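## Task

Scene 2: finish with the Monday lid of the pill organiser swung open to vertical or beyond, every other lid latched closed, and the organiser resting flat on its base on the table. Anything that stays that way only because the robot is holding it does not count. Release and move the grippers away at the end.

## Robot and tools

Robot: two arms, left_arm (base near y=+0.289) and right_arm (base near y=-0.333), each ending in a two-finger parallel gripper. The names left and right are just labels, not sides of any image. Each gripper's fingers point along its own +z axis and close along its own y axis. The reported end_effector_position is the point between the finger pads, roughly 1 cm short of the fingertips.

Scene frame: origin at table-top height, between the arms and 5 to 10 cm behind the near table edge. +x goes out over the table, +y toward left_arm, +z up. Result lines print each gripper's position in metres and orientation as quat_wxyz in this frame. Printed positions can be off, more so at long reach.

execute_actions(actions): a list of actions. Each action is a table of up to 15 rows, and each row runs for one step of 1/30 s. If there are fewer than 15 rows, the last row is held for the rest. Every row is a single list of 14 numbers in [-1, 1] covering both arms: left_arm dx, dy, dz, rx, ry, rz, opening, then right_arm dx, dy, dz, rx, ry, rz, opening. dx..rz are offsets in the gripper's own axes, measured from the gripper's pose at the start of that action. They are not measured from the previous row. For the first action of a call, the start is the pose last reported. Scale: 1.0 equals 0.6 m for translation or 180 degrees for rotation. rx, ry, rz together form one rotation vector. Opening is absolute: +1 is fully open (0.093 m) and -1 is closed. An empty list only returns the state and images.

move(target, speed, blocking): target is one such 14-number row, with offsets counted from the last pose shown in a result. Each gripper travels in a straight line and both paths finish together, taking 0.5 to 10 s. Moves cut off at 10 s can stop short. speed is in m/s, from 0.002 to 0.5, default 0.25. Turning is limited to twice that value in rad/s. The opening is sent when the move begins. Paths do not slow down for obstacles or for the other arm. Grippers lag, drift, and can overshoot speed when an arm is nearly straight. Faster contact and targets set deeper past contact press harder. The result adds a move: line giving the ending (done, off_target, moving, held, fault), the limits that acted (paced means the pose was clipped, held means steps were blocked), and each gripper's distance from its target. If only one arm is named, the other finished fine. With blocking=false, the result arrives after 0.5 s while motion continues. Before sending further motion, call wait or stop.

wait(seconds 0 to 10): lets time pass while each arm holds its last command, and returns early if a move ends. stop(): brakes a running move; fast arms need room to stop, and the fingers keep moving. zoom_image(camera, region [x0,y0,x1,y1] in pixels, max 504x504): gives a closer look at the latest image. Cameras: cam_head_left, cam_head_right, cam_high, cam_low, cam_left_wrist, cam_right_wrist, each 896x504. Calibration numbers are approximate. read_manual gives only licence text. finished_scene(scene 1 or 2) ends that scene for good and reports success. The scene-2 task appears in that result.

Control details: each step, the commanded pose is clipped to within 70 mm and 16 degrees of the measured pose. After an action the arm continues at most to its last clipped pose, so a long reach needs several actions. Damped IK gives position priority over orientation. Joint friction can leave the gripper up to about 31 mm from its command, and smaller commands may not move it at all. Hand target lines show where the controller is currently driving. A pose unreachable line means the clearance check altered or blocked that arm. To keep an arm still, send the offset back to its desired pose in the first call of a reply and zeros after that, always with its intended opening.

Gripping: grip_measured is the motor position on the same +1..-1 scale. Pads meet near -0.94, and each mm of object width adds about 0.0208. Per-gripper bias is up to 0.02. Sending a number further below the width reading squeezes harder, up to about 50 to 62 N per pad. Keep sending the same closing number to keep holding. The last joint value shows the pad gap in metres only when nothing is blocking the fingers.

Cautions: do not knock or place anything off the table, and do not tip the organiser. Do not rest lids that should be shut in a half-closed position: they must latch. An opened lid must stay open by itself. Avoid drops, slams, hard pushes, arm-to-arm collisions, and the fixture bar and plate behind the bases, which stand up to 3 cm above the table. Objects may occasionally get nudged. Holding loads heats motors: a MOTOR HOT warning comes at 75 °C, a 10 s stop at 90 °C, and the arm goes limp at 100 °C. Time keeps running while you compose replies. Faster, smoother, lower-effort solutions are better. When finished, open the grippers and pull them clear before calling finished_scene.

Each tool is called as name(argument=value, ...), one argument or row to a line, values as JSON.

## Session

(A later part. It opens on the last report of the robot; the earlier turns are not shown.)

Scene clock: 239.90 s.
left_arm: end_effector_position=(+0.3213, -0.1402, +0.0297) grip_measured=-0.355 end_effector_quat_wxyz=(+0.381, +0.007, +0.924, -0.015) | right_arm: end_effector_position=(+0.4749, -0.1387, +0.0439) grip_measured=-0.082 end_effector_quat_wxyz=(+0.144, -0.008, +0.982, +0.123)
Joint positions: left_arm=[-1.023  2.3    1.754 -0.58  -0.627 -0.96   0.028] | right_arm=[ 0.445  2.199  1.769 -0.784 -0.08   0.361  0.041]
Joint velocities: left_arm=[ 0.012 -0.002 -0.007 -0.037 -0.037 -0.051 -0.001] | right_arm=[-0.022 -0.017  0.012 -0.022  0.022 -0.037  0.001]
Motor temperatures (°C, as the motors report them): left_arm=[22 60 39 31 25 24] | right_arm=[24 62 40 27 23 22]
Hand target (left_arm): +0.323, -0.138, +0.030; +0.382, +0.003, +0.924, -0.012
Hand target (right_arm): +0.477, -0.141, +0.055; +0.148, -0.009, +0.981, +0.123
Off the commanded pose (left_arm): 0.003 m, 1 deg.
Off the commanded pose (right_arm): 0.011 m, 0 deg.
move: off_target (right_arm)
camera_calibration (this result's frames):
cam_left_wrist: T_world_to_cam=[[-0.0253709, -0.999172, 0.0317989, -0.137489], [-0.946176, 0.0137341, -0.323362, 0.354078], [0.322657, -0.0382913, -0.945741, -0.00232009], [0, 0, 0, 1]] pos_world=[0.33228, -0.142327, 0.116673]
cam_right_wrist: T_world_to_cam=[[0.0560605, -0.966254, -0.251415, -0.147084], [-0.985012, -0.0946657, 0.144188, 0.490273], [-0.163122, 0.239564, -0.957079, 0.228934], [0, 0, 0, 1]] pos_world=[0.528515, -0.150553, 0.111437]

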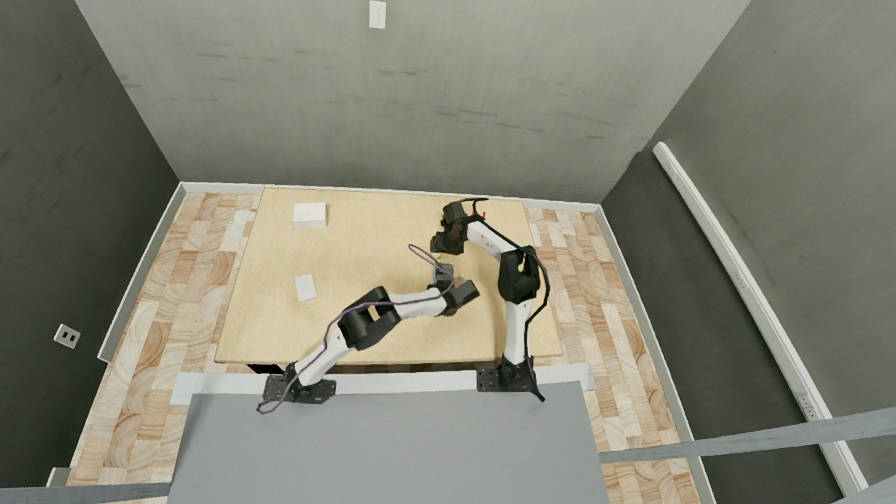

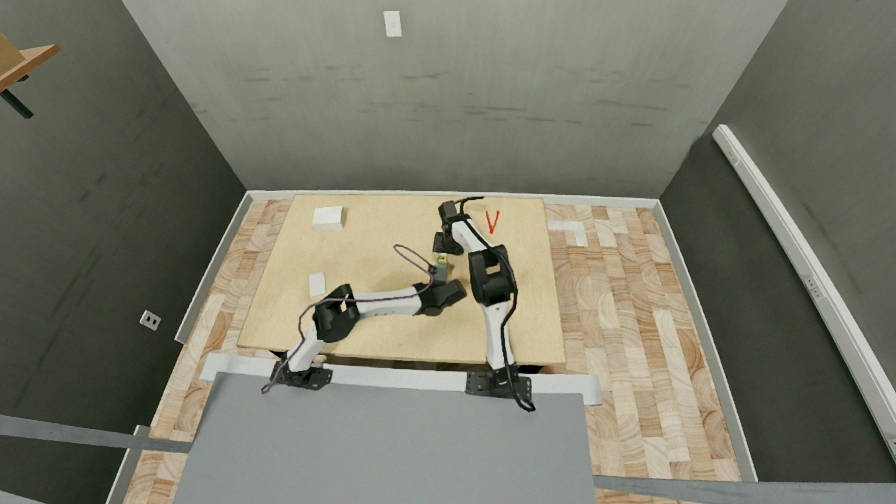

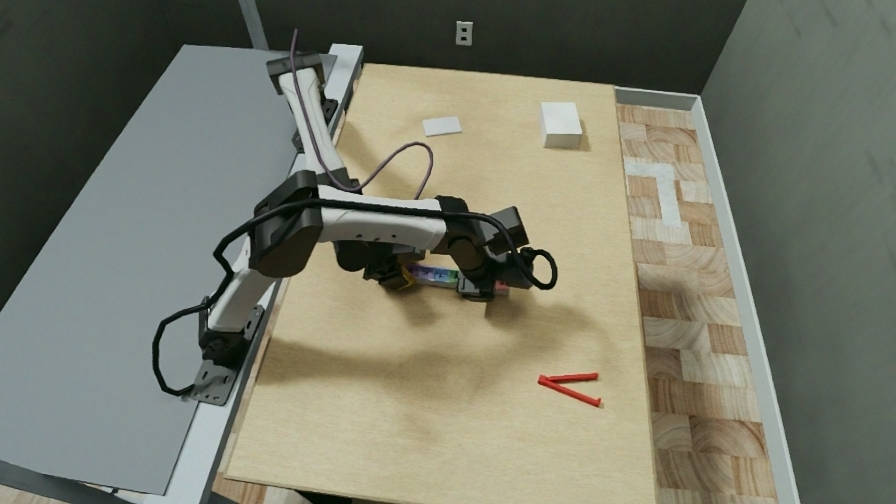

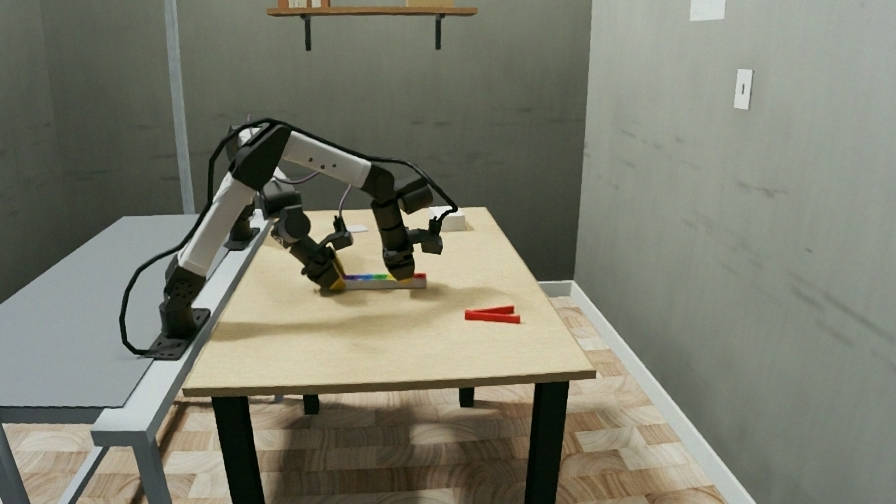

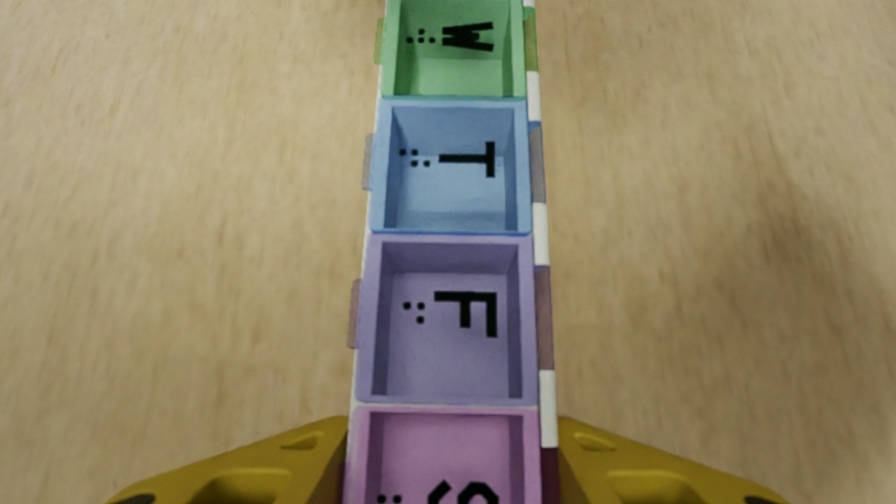

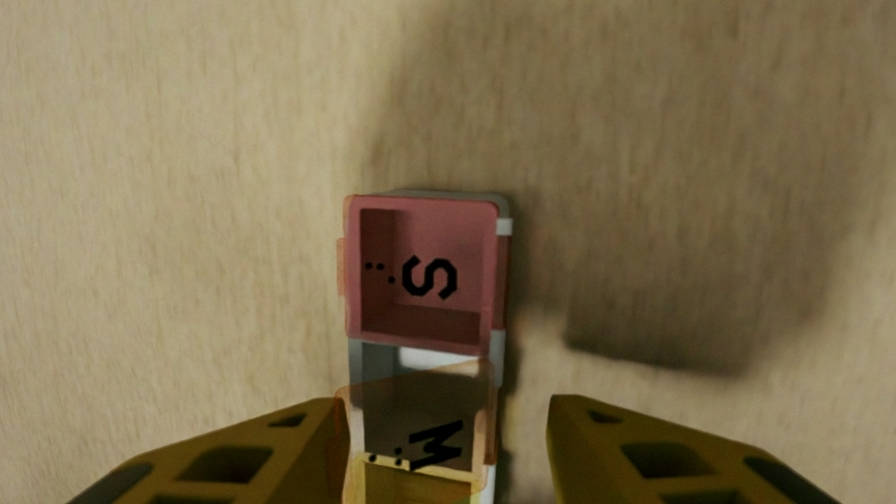

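move(
  target=[-0.0018,0.005,0.0013,0,0,0,-0.37,-0.0104,-0.0140,-0.0326,0,0,0,-0.08],
  speed=0.04,
)

Scene clock: 245.93 s.
left_arm: end_effector_position=(+0.3214, -0.1421, +0.0298) grip_measured=-0.355 end_effector_quat_wxyz=(+0.381, +0.009, +0.925, -0.018) | right_arm: end_effector_position=(+0.4708, -0.1538, +0.0458) grip_measured=-0.082 end_effector_quat_wxyz=(+0.130, -0.004, +0.984, +0.118)
Joint positions: left_arm=[-1.023  2.3    1.754 -0.573 -0.621 -0.952  0.028] | right_arm=[ 0.417  2.186  1.769 -0.829 -0.087  0.343  0.041]
Joint velocities: left_arm=[ 0.002  0.017 -0.002 -0.007 -0.022  0.051 -0.   ] | right_arm=[-0.007 -0.022 -0.022 -0.066 -0.007 -0.007  0.   ]
Motor temperatures (°C, as the motors report them): left_arm=[22 61 39 30 25 24] | right_arm=[24 62 40 27 23 22]
Hand target (left_arm): +0.323, -0.137, +0.030; +0.381, +0.006, +0.924, -0.015
Hand target (right_arm): +0.476, -0.152, +0.062; +0.144, -0.008, +0.982, +0.123
Off the commanded pose (left_arm): 0.005 m, 1 deg.
Off the commanded pose (right_arm): 0.017 m, 2 deg.
move: off_target (right_arm)
camera_calibration (this result's frames):
cam_left_wrist: T_world_to_cam=[[-0.0332242, -0.998808, 0.035763, -0.136901], [-0.946371, 0.0199338, -0.322467, 0.355113], [0.321369, -0.0445588, -0.945905, -0.00274197], [0, 0, 0, 1]] pos_world=[0.332401, -0.143939, 0.116815]
cam_right_wrist: T_world_to_cam=[[0.0419372, -0.96908, -0.243157, -0.155132], [-0.980911, -0.086187, 0.174313, 0.482489], [-0.18988, 0.231205, -0.954196, 0.244861], [0, 0, 0, 1]] pos_world=[0.526279, -0.165365, 0.111819]

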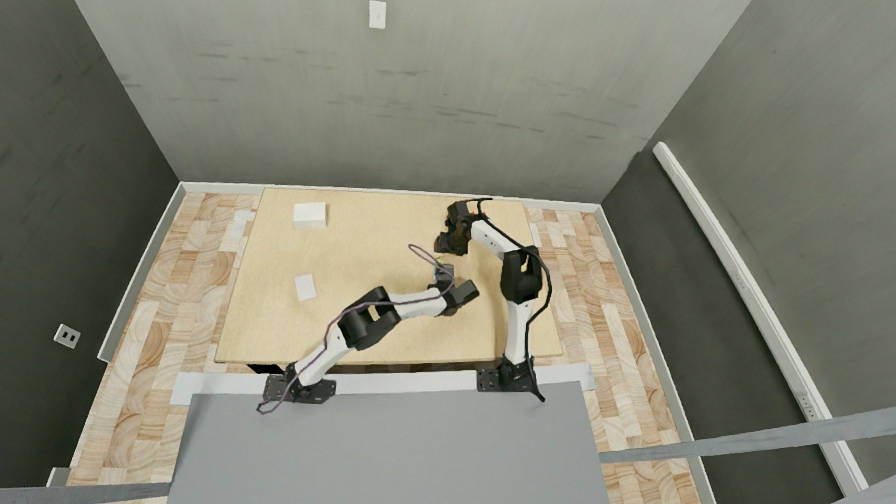

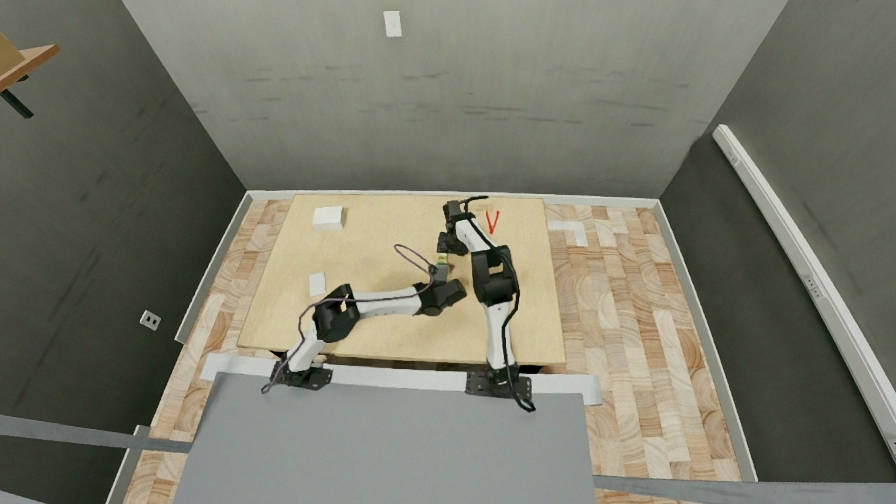

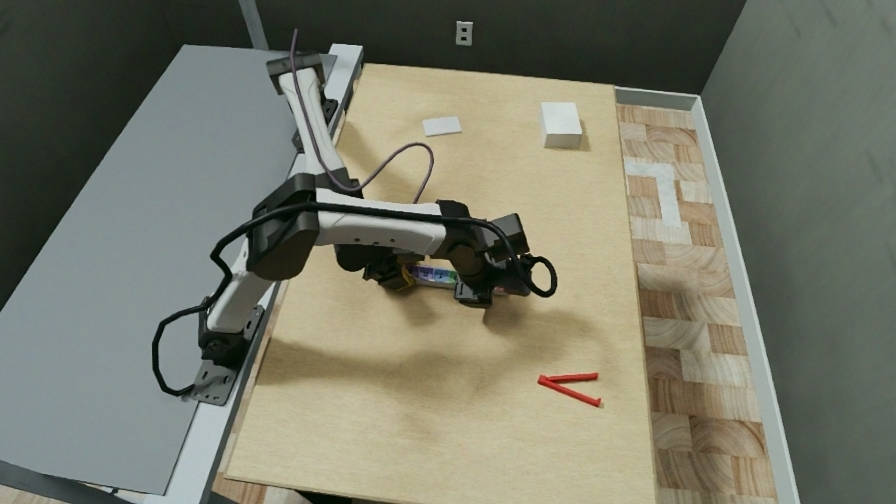

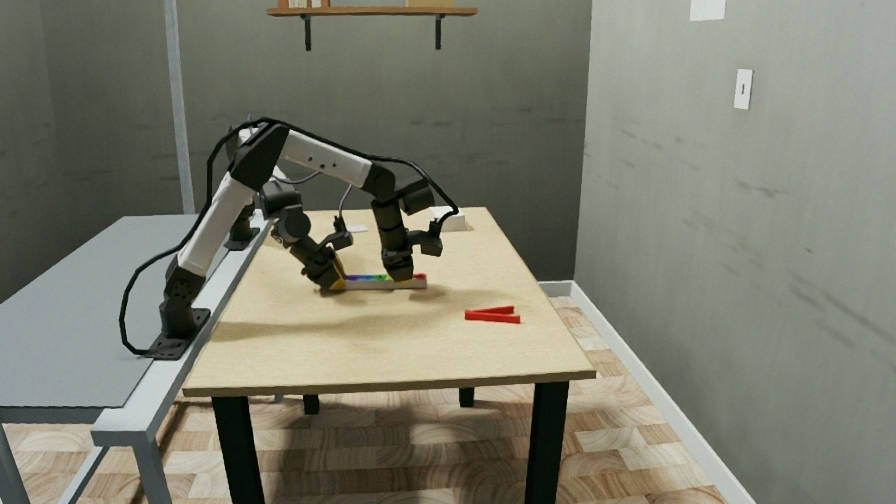

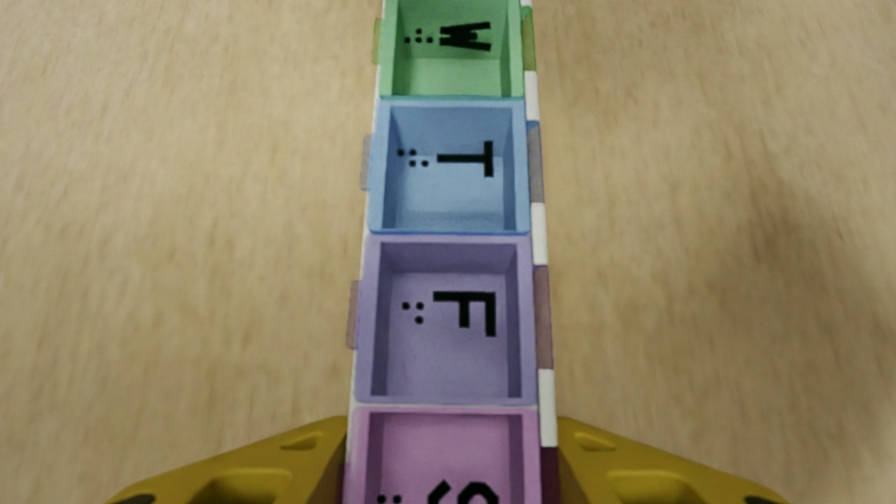

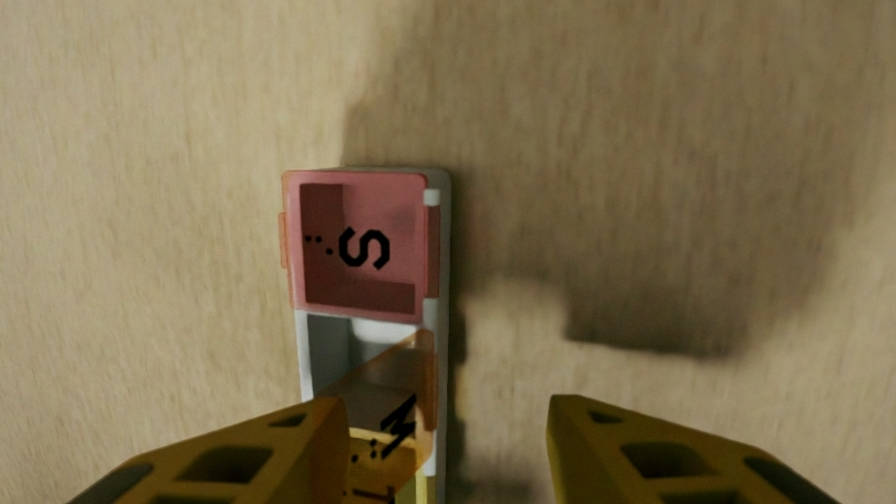

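move(
  target=[0,0.004,0,0,0,0,-0.37,-0.0131,-0.0353,-0.0158,0,0,0,-0.08],
  speed=0.05,
)

Scene clock: 256.17 s.
left_arm: end_effector_position=(+0.3217, -0.1434, +0.0302) grip_measured=-0.355 end_effector_quat_wxyz=(+0.381, +0.010, +0.924, -0.021) | right_arm: end_effector_position=(+0.4768, -0.1756, +0.0442) grip_measured=-0.082 end_effector_quat_wxyz=(+0.128, +0.000, +0.985, +0.115)
Joint positions: left_arm=[-1.023  2.3    1.754 -0.566 -0.619 -0.95   0.028] | right_arm=[ 0.368  2.186  1.769 -0.837 -0.096  0.303  0.041]
Joint velocities: left_arm=[-0.012  0.007  0.002 -0.095  0.022  0.051 -0.   ] | right_arm=[-0.002 -0.007  0.002  0.037 -0.022 -0.022 -0.001]
Motor temperatures (°C, as the motors report them): left_arm=[22 64 39 31 25 24] | right_arm=[24 63 41 27 23 22]
Hand target (left_arm): +0.321, -0.140, +0.030; +0.381, +0.009, +0.924, -0.018
Hand target (right_arm): +0.477, -0.177, +0.052; +0.130, -0.004, +0.985, +0.117
Off the commanded pose (left_arm): 0.004 m, 0 deg.
Off the commanded pose (right_arm): 0.008 m, 1 deg.
move: done
camera_calibration (this result's frames):
cam_left_wrist: T_world_to_cam=[[-0.0362607, -0.998527, 0.040364, -0.137326], [-0.945841, 0.021253, -0.323933, 0.355653], [0.322598, -0.049924, -0.945219, -0.00370181], [0, 0, 0, 1]] pos_world=[0.332606, -0.144868, 0.117252]
cam_right_wrist: T_world_to_cam=[[0.033613, -0.970532, -0.238618, -0.173397], [-0.980947, -0.0777474, 0.178041, 0.488137], [-0.191346, 0.228087, -0.954653, 0.24969], [0, 0, 0, 1]] pos_world=[0.532442, -0.187287, 0.110084]

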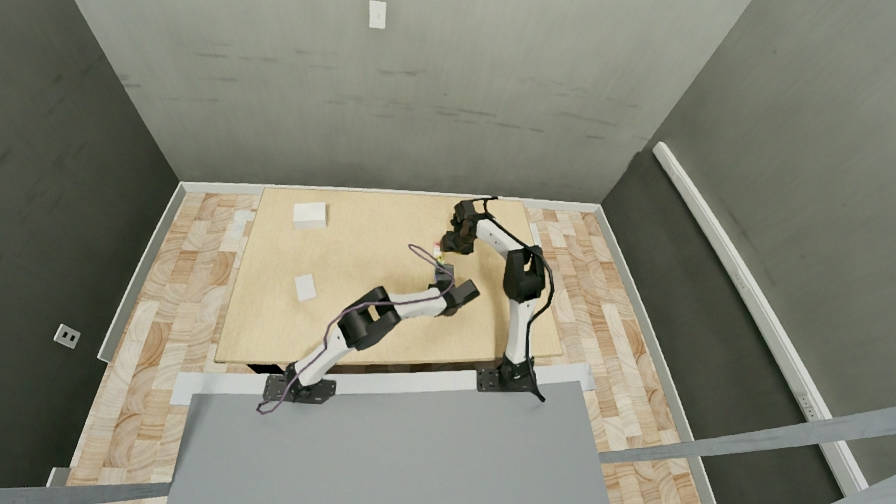

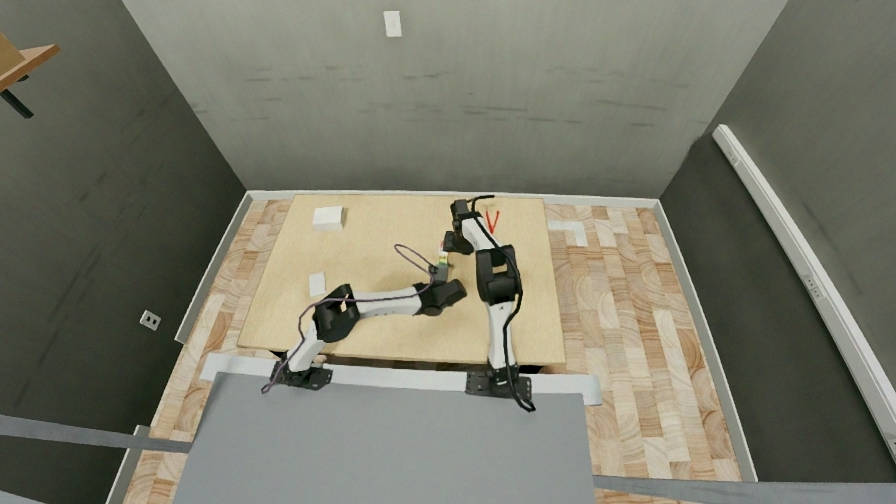

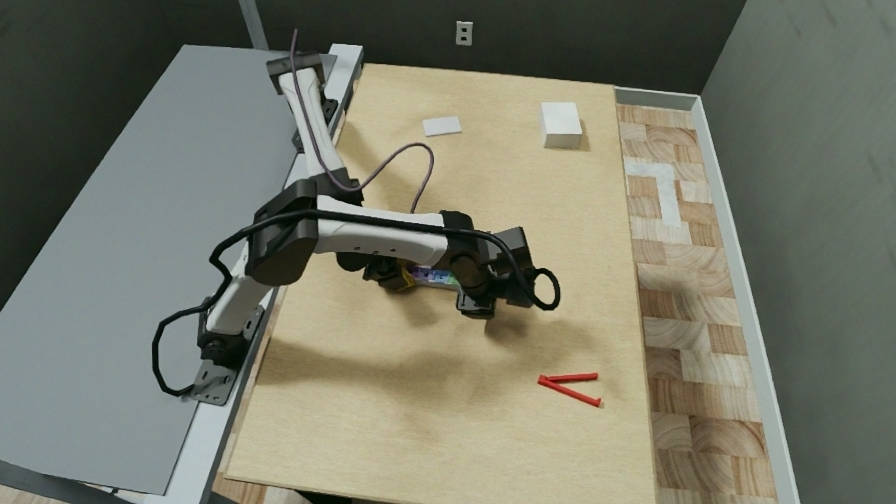

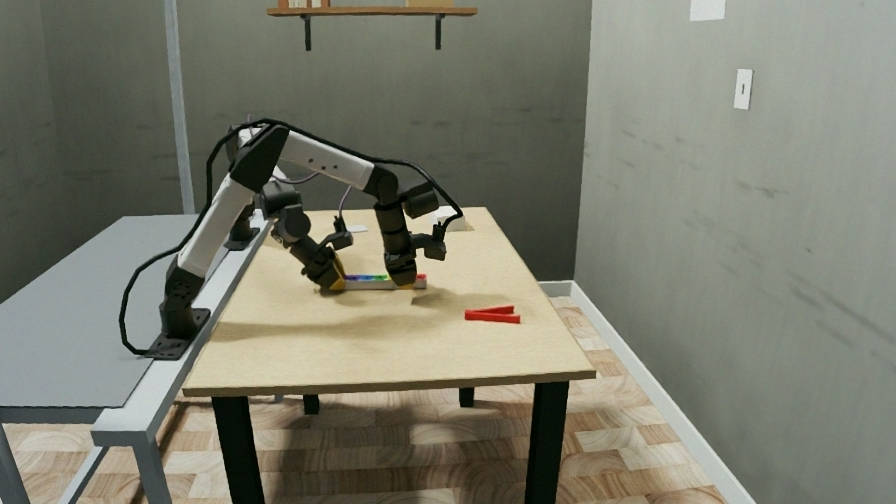

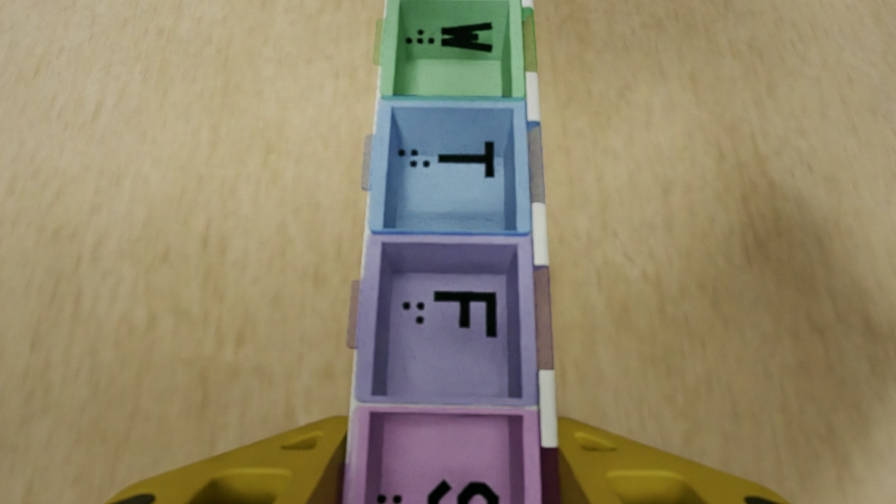

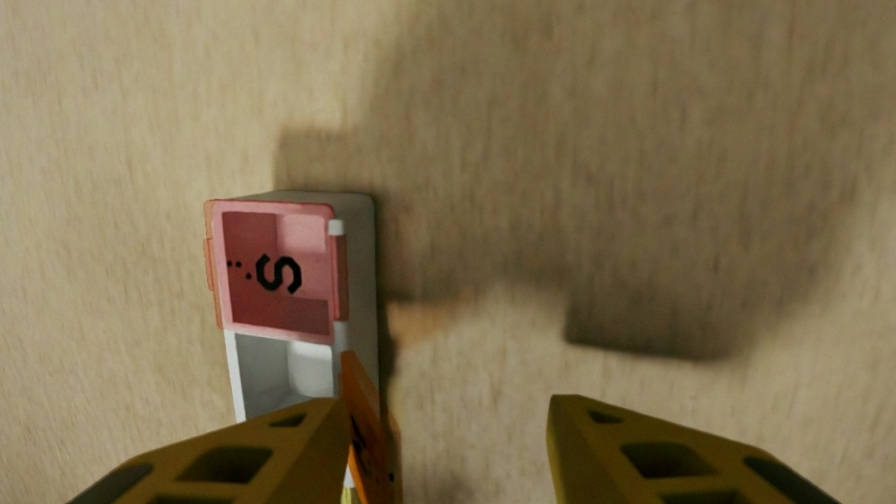

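move(
  target=[0,0,-0.125,0,0,0,0.4,-0.0336,0.0302,-0.1253,0,0,0,0.15],
  speed=0.12,
)

Scene clock: 269.07 s.
left_arm: end_effector_position=(+0.2680, -0.1434, +0.0799) grip_measured=+0.398 end_effector_quat_wxyz=(+0.380, +0.013, +0.925, -0.025) | right_arm: end_effector_position=(+0.4780, -0.1790, +0.1162) grip_measured=+0.148 end_effector_quat_wxyz=(+0.124, +0.002, +0.986, +0.114)
Joint positions: left_arm=[-1.124  2.168  1.754 -0.756 -0.653 -1.056  0.064] | right_arm=[ 0.368  2.186  2.058 -1.137 -0.096  0.306  0.052]
Joint velocities: left_arm=[ 0.007 -0.002 -0.017  0.022 -0.022 -0.081 -0.002] | right_arm=[ 0.007 -0.012  0.007 -0.022  0.022 -0.037 -0.   ]
Motor temperatures (°C, as the motors report them): left_arm=[22 66 38 31 25 24] | right_arm=[24 64 42 27 23 22]
Hand target (left_arm): +0.268, -0.140, +0.083; +0.380, +0.010, +0.925, -0.021
Hand target (right_arm): +0.478, -0.176, +0.124; +0.129, +0.000, +0.985, +0.115
Off the commanded pose (left_arm): 0.005 m, 1 deg.
Off the commanded pose (right_arm): 0.009 m, 1 deg.
move: done
camera_calibration (this result's frames):
cam_left_wrist: T_world_to_cam=[[-0.0452554, -0.997934, 0.0456078, -0.139157], [-0.946557, 0.0282415, -0.321297, 0.32194], [0.319345, -0.0577108, -0.94588, 0.0603279], [0, 0, 0, 1]] pos_world=[0.279172, -0.14448, 0.166848]
cam_right_wrist: T_world_to_cam=[[0.0288869, -0.971111, -0.236873, -0.157604], [-0.979267, -0.0750271, 0.188167, 0.474746], [-0.200503, 0.226526, -0.953144, 0.323366], [0, 0, 0, 1]] pos_world=[0.534291, -0.190683, 0.181551]

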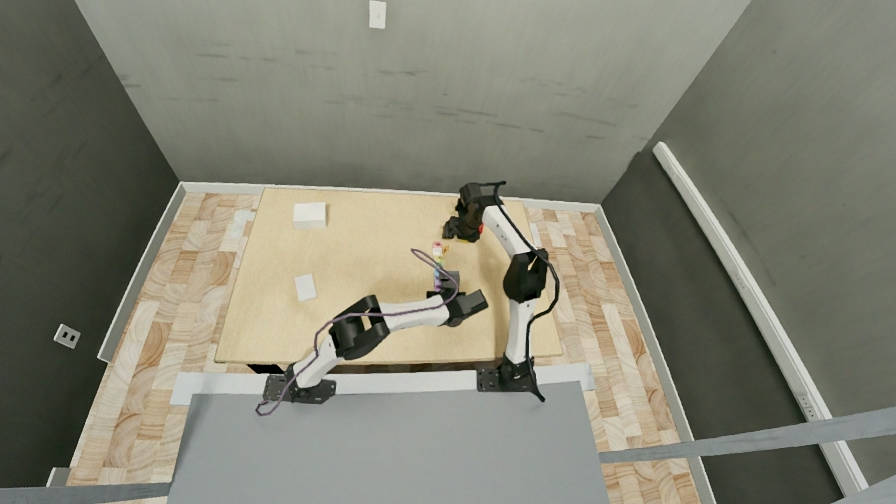

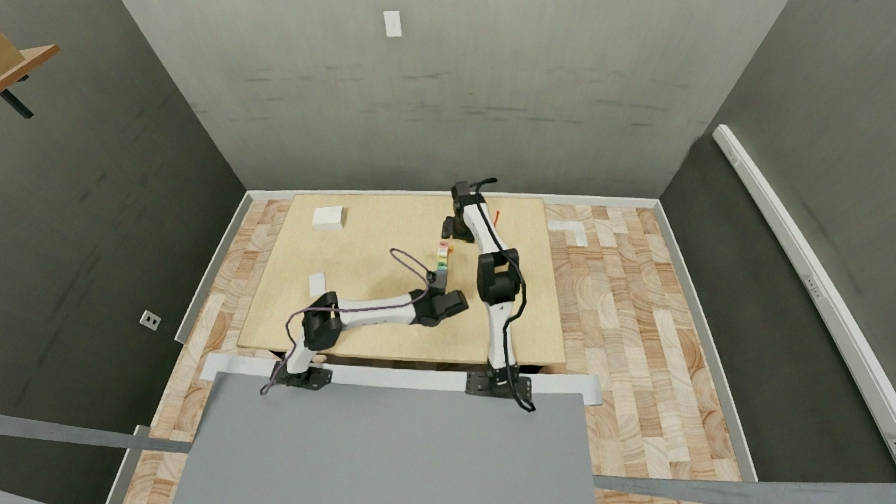

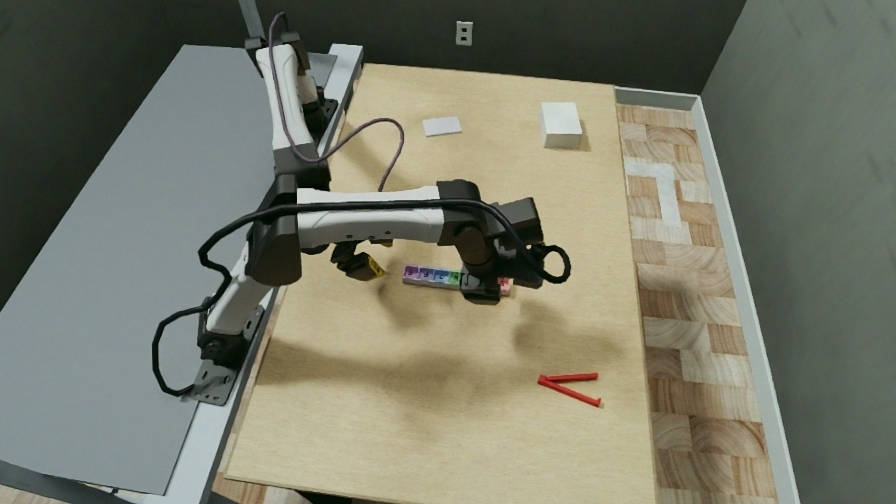

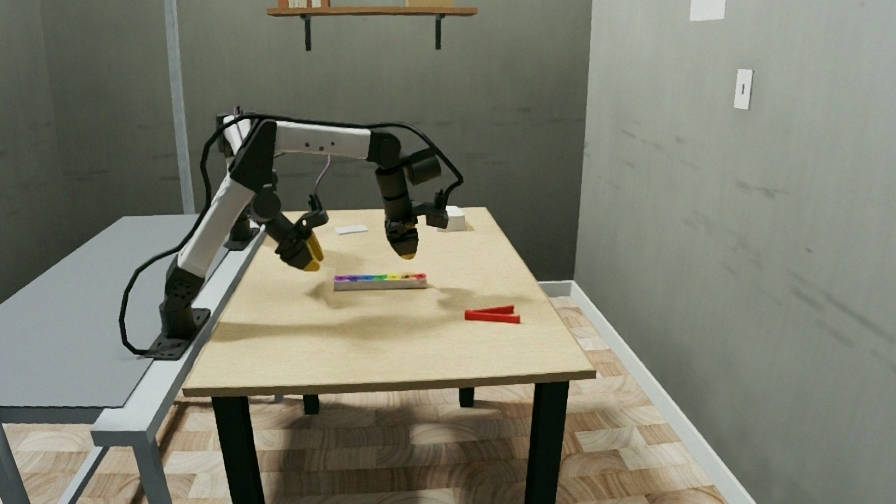

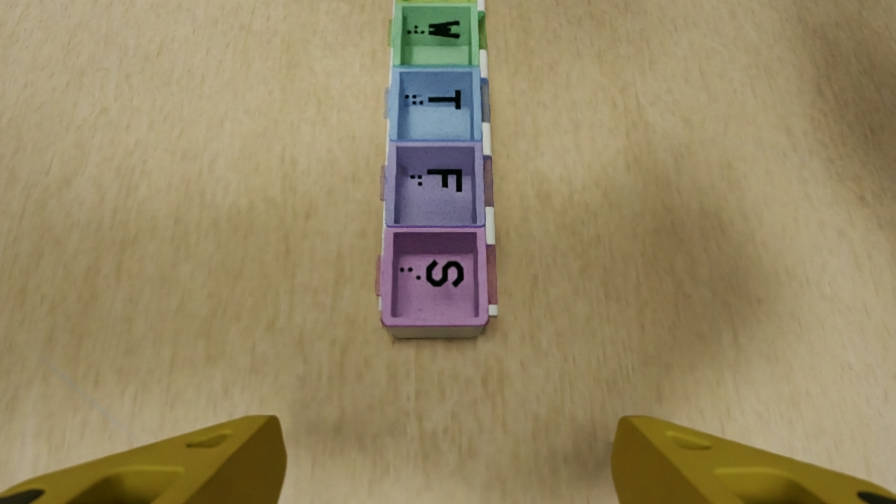

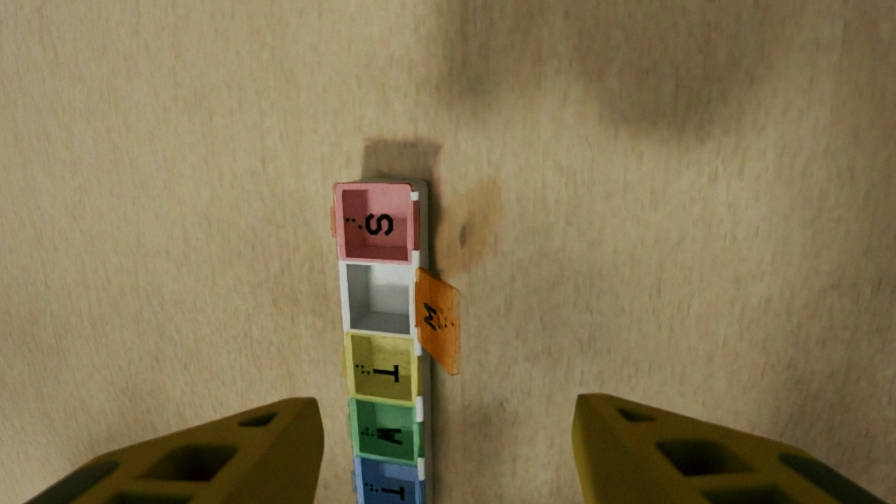

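zoom_image(
  camera="cam_right_wrist",
  region=[290, 150, 520, 504],
)

zoom_image(
  camera="cam_low",
  region=[320, 255, 440, 300],
)

Region (290, 150, 520, 504) of cam_right_wrist's 896x504 image, scaled by 1.424, with more detail than that image has; it fills the left 327 columns of this view, and the rest is white.

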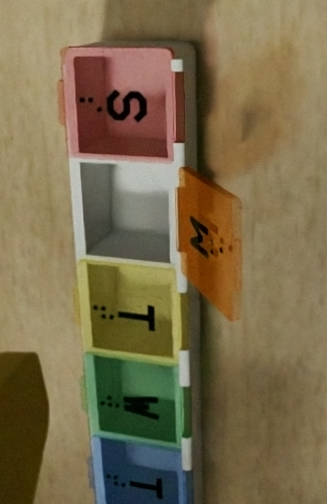

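Region (320, 255, 440, 300) of cam_low's 896x504 image, scaled by 4.200, with more detail than that image has; it fills the top 189 rows of this view, and the rest is white.

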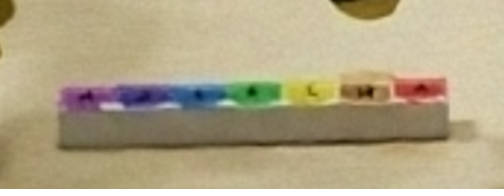

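move(
  target=[-0.047,0.247,-0.06,0,0,0,0.4,0.112,-0.148,-0.117,0,0,0,0.15],
  speed=0.2,
)

Scene clock: 275.70 s.
left_arm: end_effector_position=(+0.2682, -0.0012, +0.1268) grip_measured=+0.398 end_effector_quat_wxyz=(+0.387, +0.011, +0.922, -0.032) | right_arm: end_effector_position=(+0.4057, -0.2817, +0.1517) grip_measured=+0.148 end_effector_quat_wxyz=(+0.134, +0.007, +0.985, +0.105)
Joint positions: left_arm=[-0.96   1.609  1.16  -0.596 -0.585 -0.872  0.064] | right_arm=[ 0.164  1.792  1.652 -1.13  -0.135  0.117  0.052]
Joint velocities: left_arm=[-0.007 -0.007 -0.002  0.037 -0.037  0.022 -0.001] | right_arm=[-0.012 -0.012 -0.007  0.037  0.081 -0.066  0.   ]
Motor temperatures (°C, as the motors report them): left_arm=[22 66 39 30 25 24] | right_arm=[24 64 42 27 23 22]
Hand target (left_arm): +0.267, +0.006, +0.120; +0.381, +0.013, +0.924, -0.026
Hand target (right_arm): +0.398, -0.279, +0.148; +0.124, +0.002, +0.986, +0.112
Off the commanded pose (left_arm): 0.010 m, 1 deg.
Off the commanded pose (right_arm): 0.010 m, 2 deg.
move: done
camera_calibration (this result's frames):
cam_left_wrist: T_world_to_cam=[[-0.0469662, -0.997071, 0.060358, -0.000787272], [-0.941767, 0.0240574, -0.335403, 0.333612], [0.332969, -0.0725958, -0.940139, 0.108468], [0, 0, 0, 1]] pos_world=[0.278032, -0.000936491, 0.213917]
cam_right_wrist: T_world_to_cam=[[0.0191859, -0.975053, -0.22114, -0.246341], [-0.983732, -0.0579233, 0.170048, 0.398919], [-0.178615, 0.21428, -0.960302, 0.354679], [0, 0, 0, 1]] pos_world=[0.460506, -0.29309, 0.218288]

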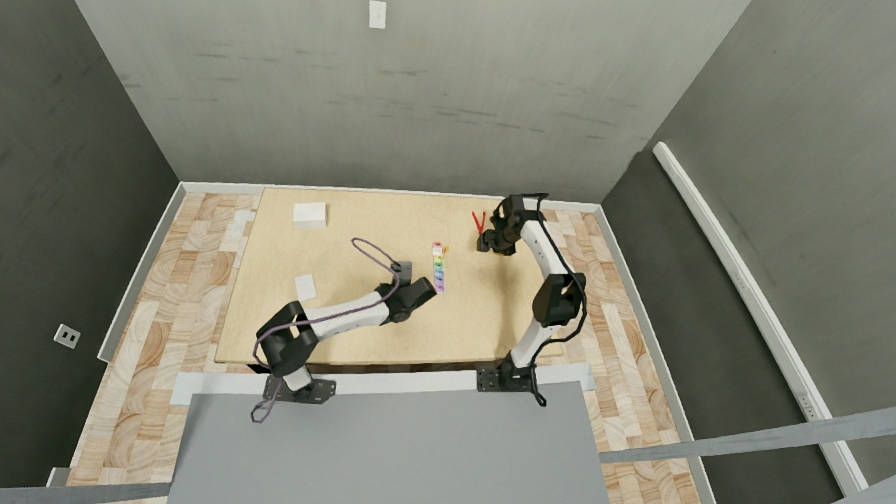

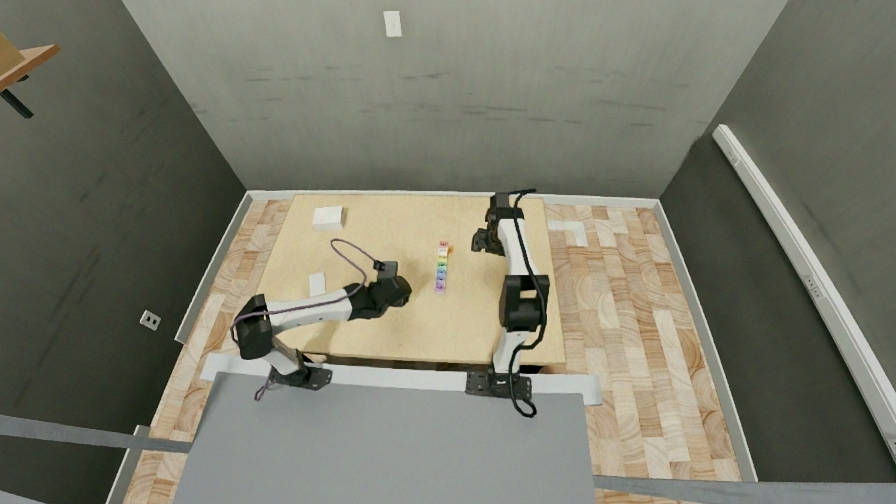

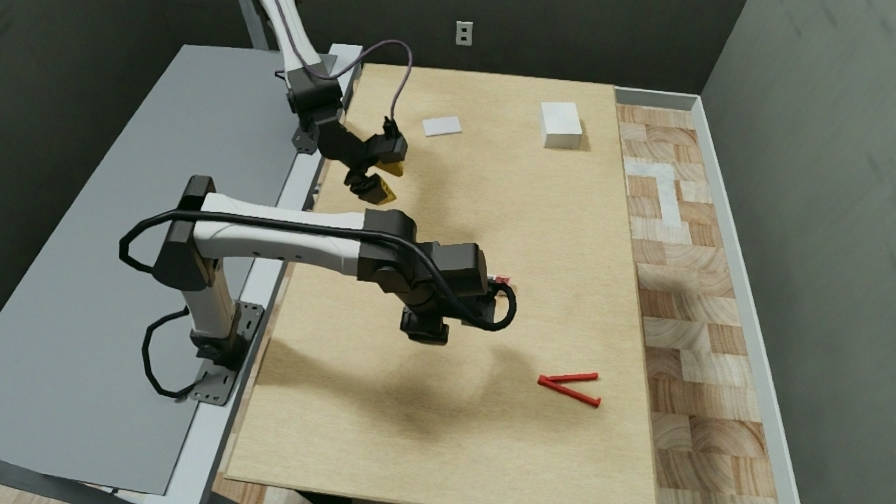

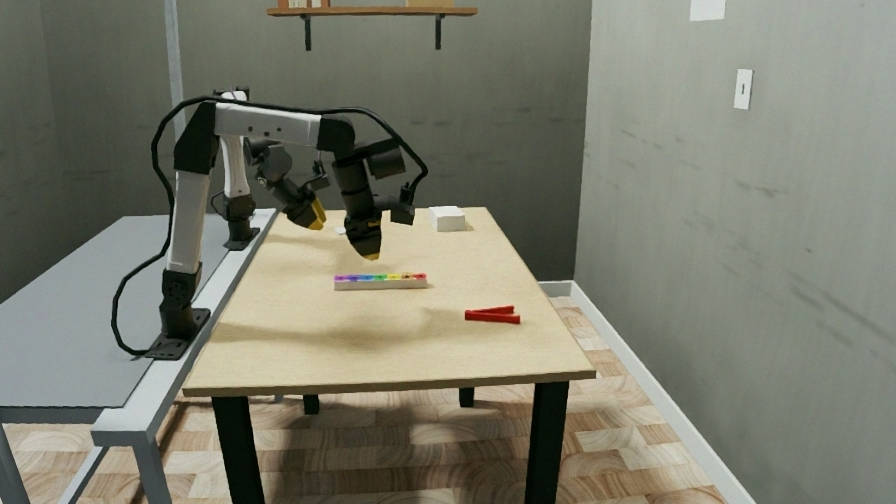

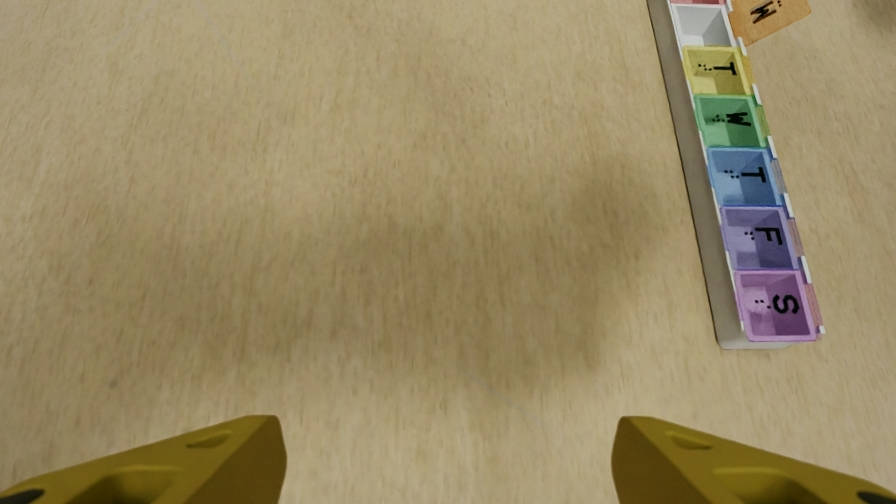

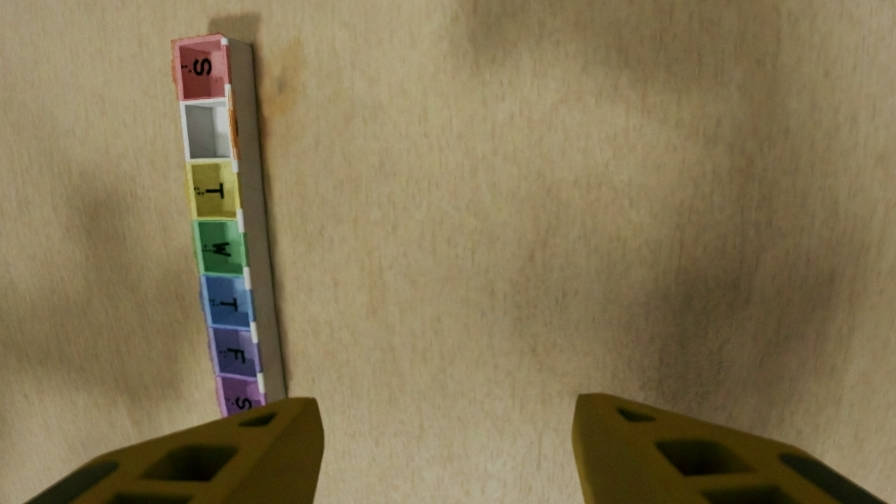

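zoom_image(
  camera="cam_left_wrist",
  region=[630, 0, 850, 360],
)

zoom_image(
  camera="cam_right_wrist",
  region=[150, 20, 310, 260],
)

Region (630, 0, 850, 360) of cam_left_wrist's 896x504 image, scaled by 1.400, with more detail than that image has.

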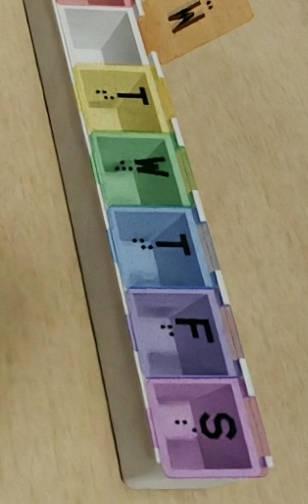

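Region (150, 20, 310, 260) of cam_right_wrist's 896x504 image, scaled by 2.100, with more detail than that image has.

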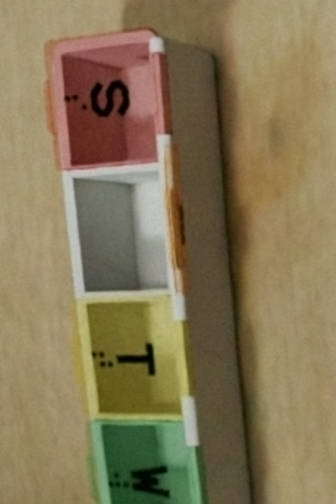

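All other lids are flush, Monday's lid sits at about 125°, the organiser is flat, and both arms are clear.

finished_scene(
  scene=2,
)

The scene is finished: the task was done.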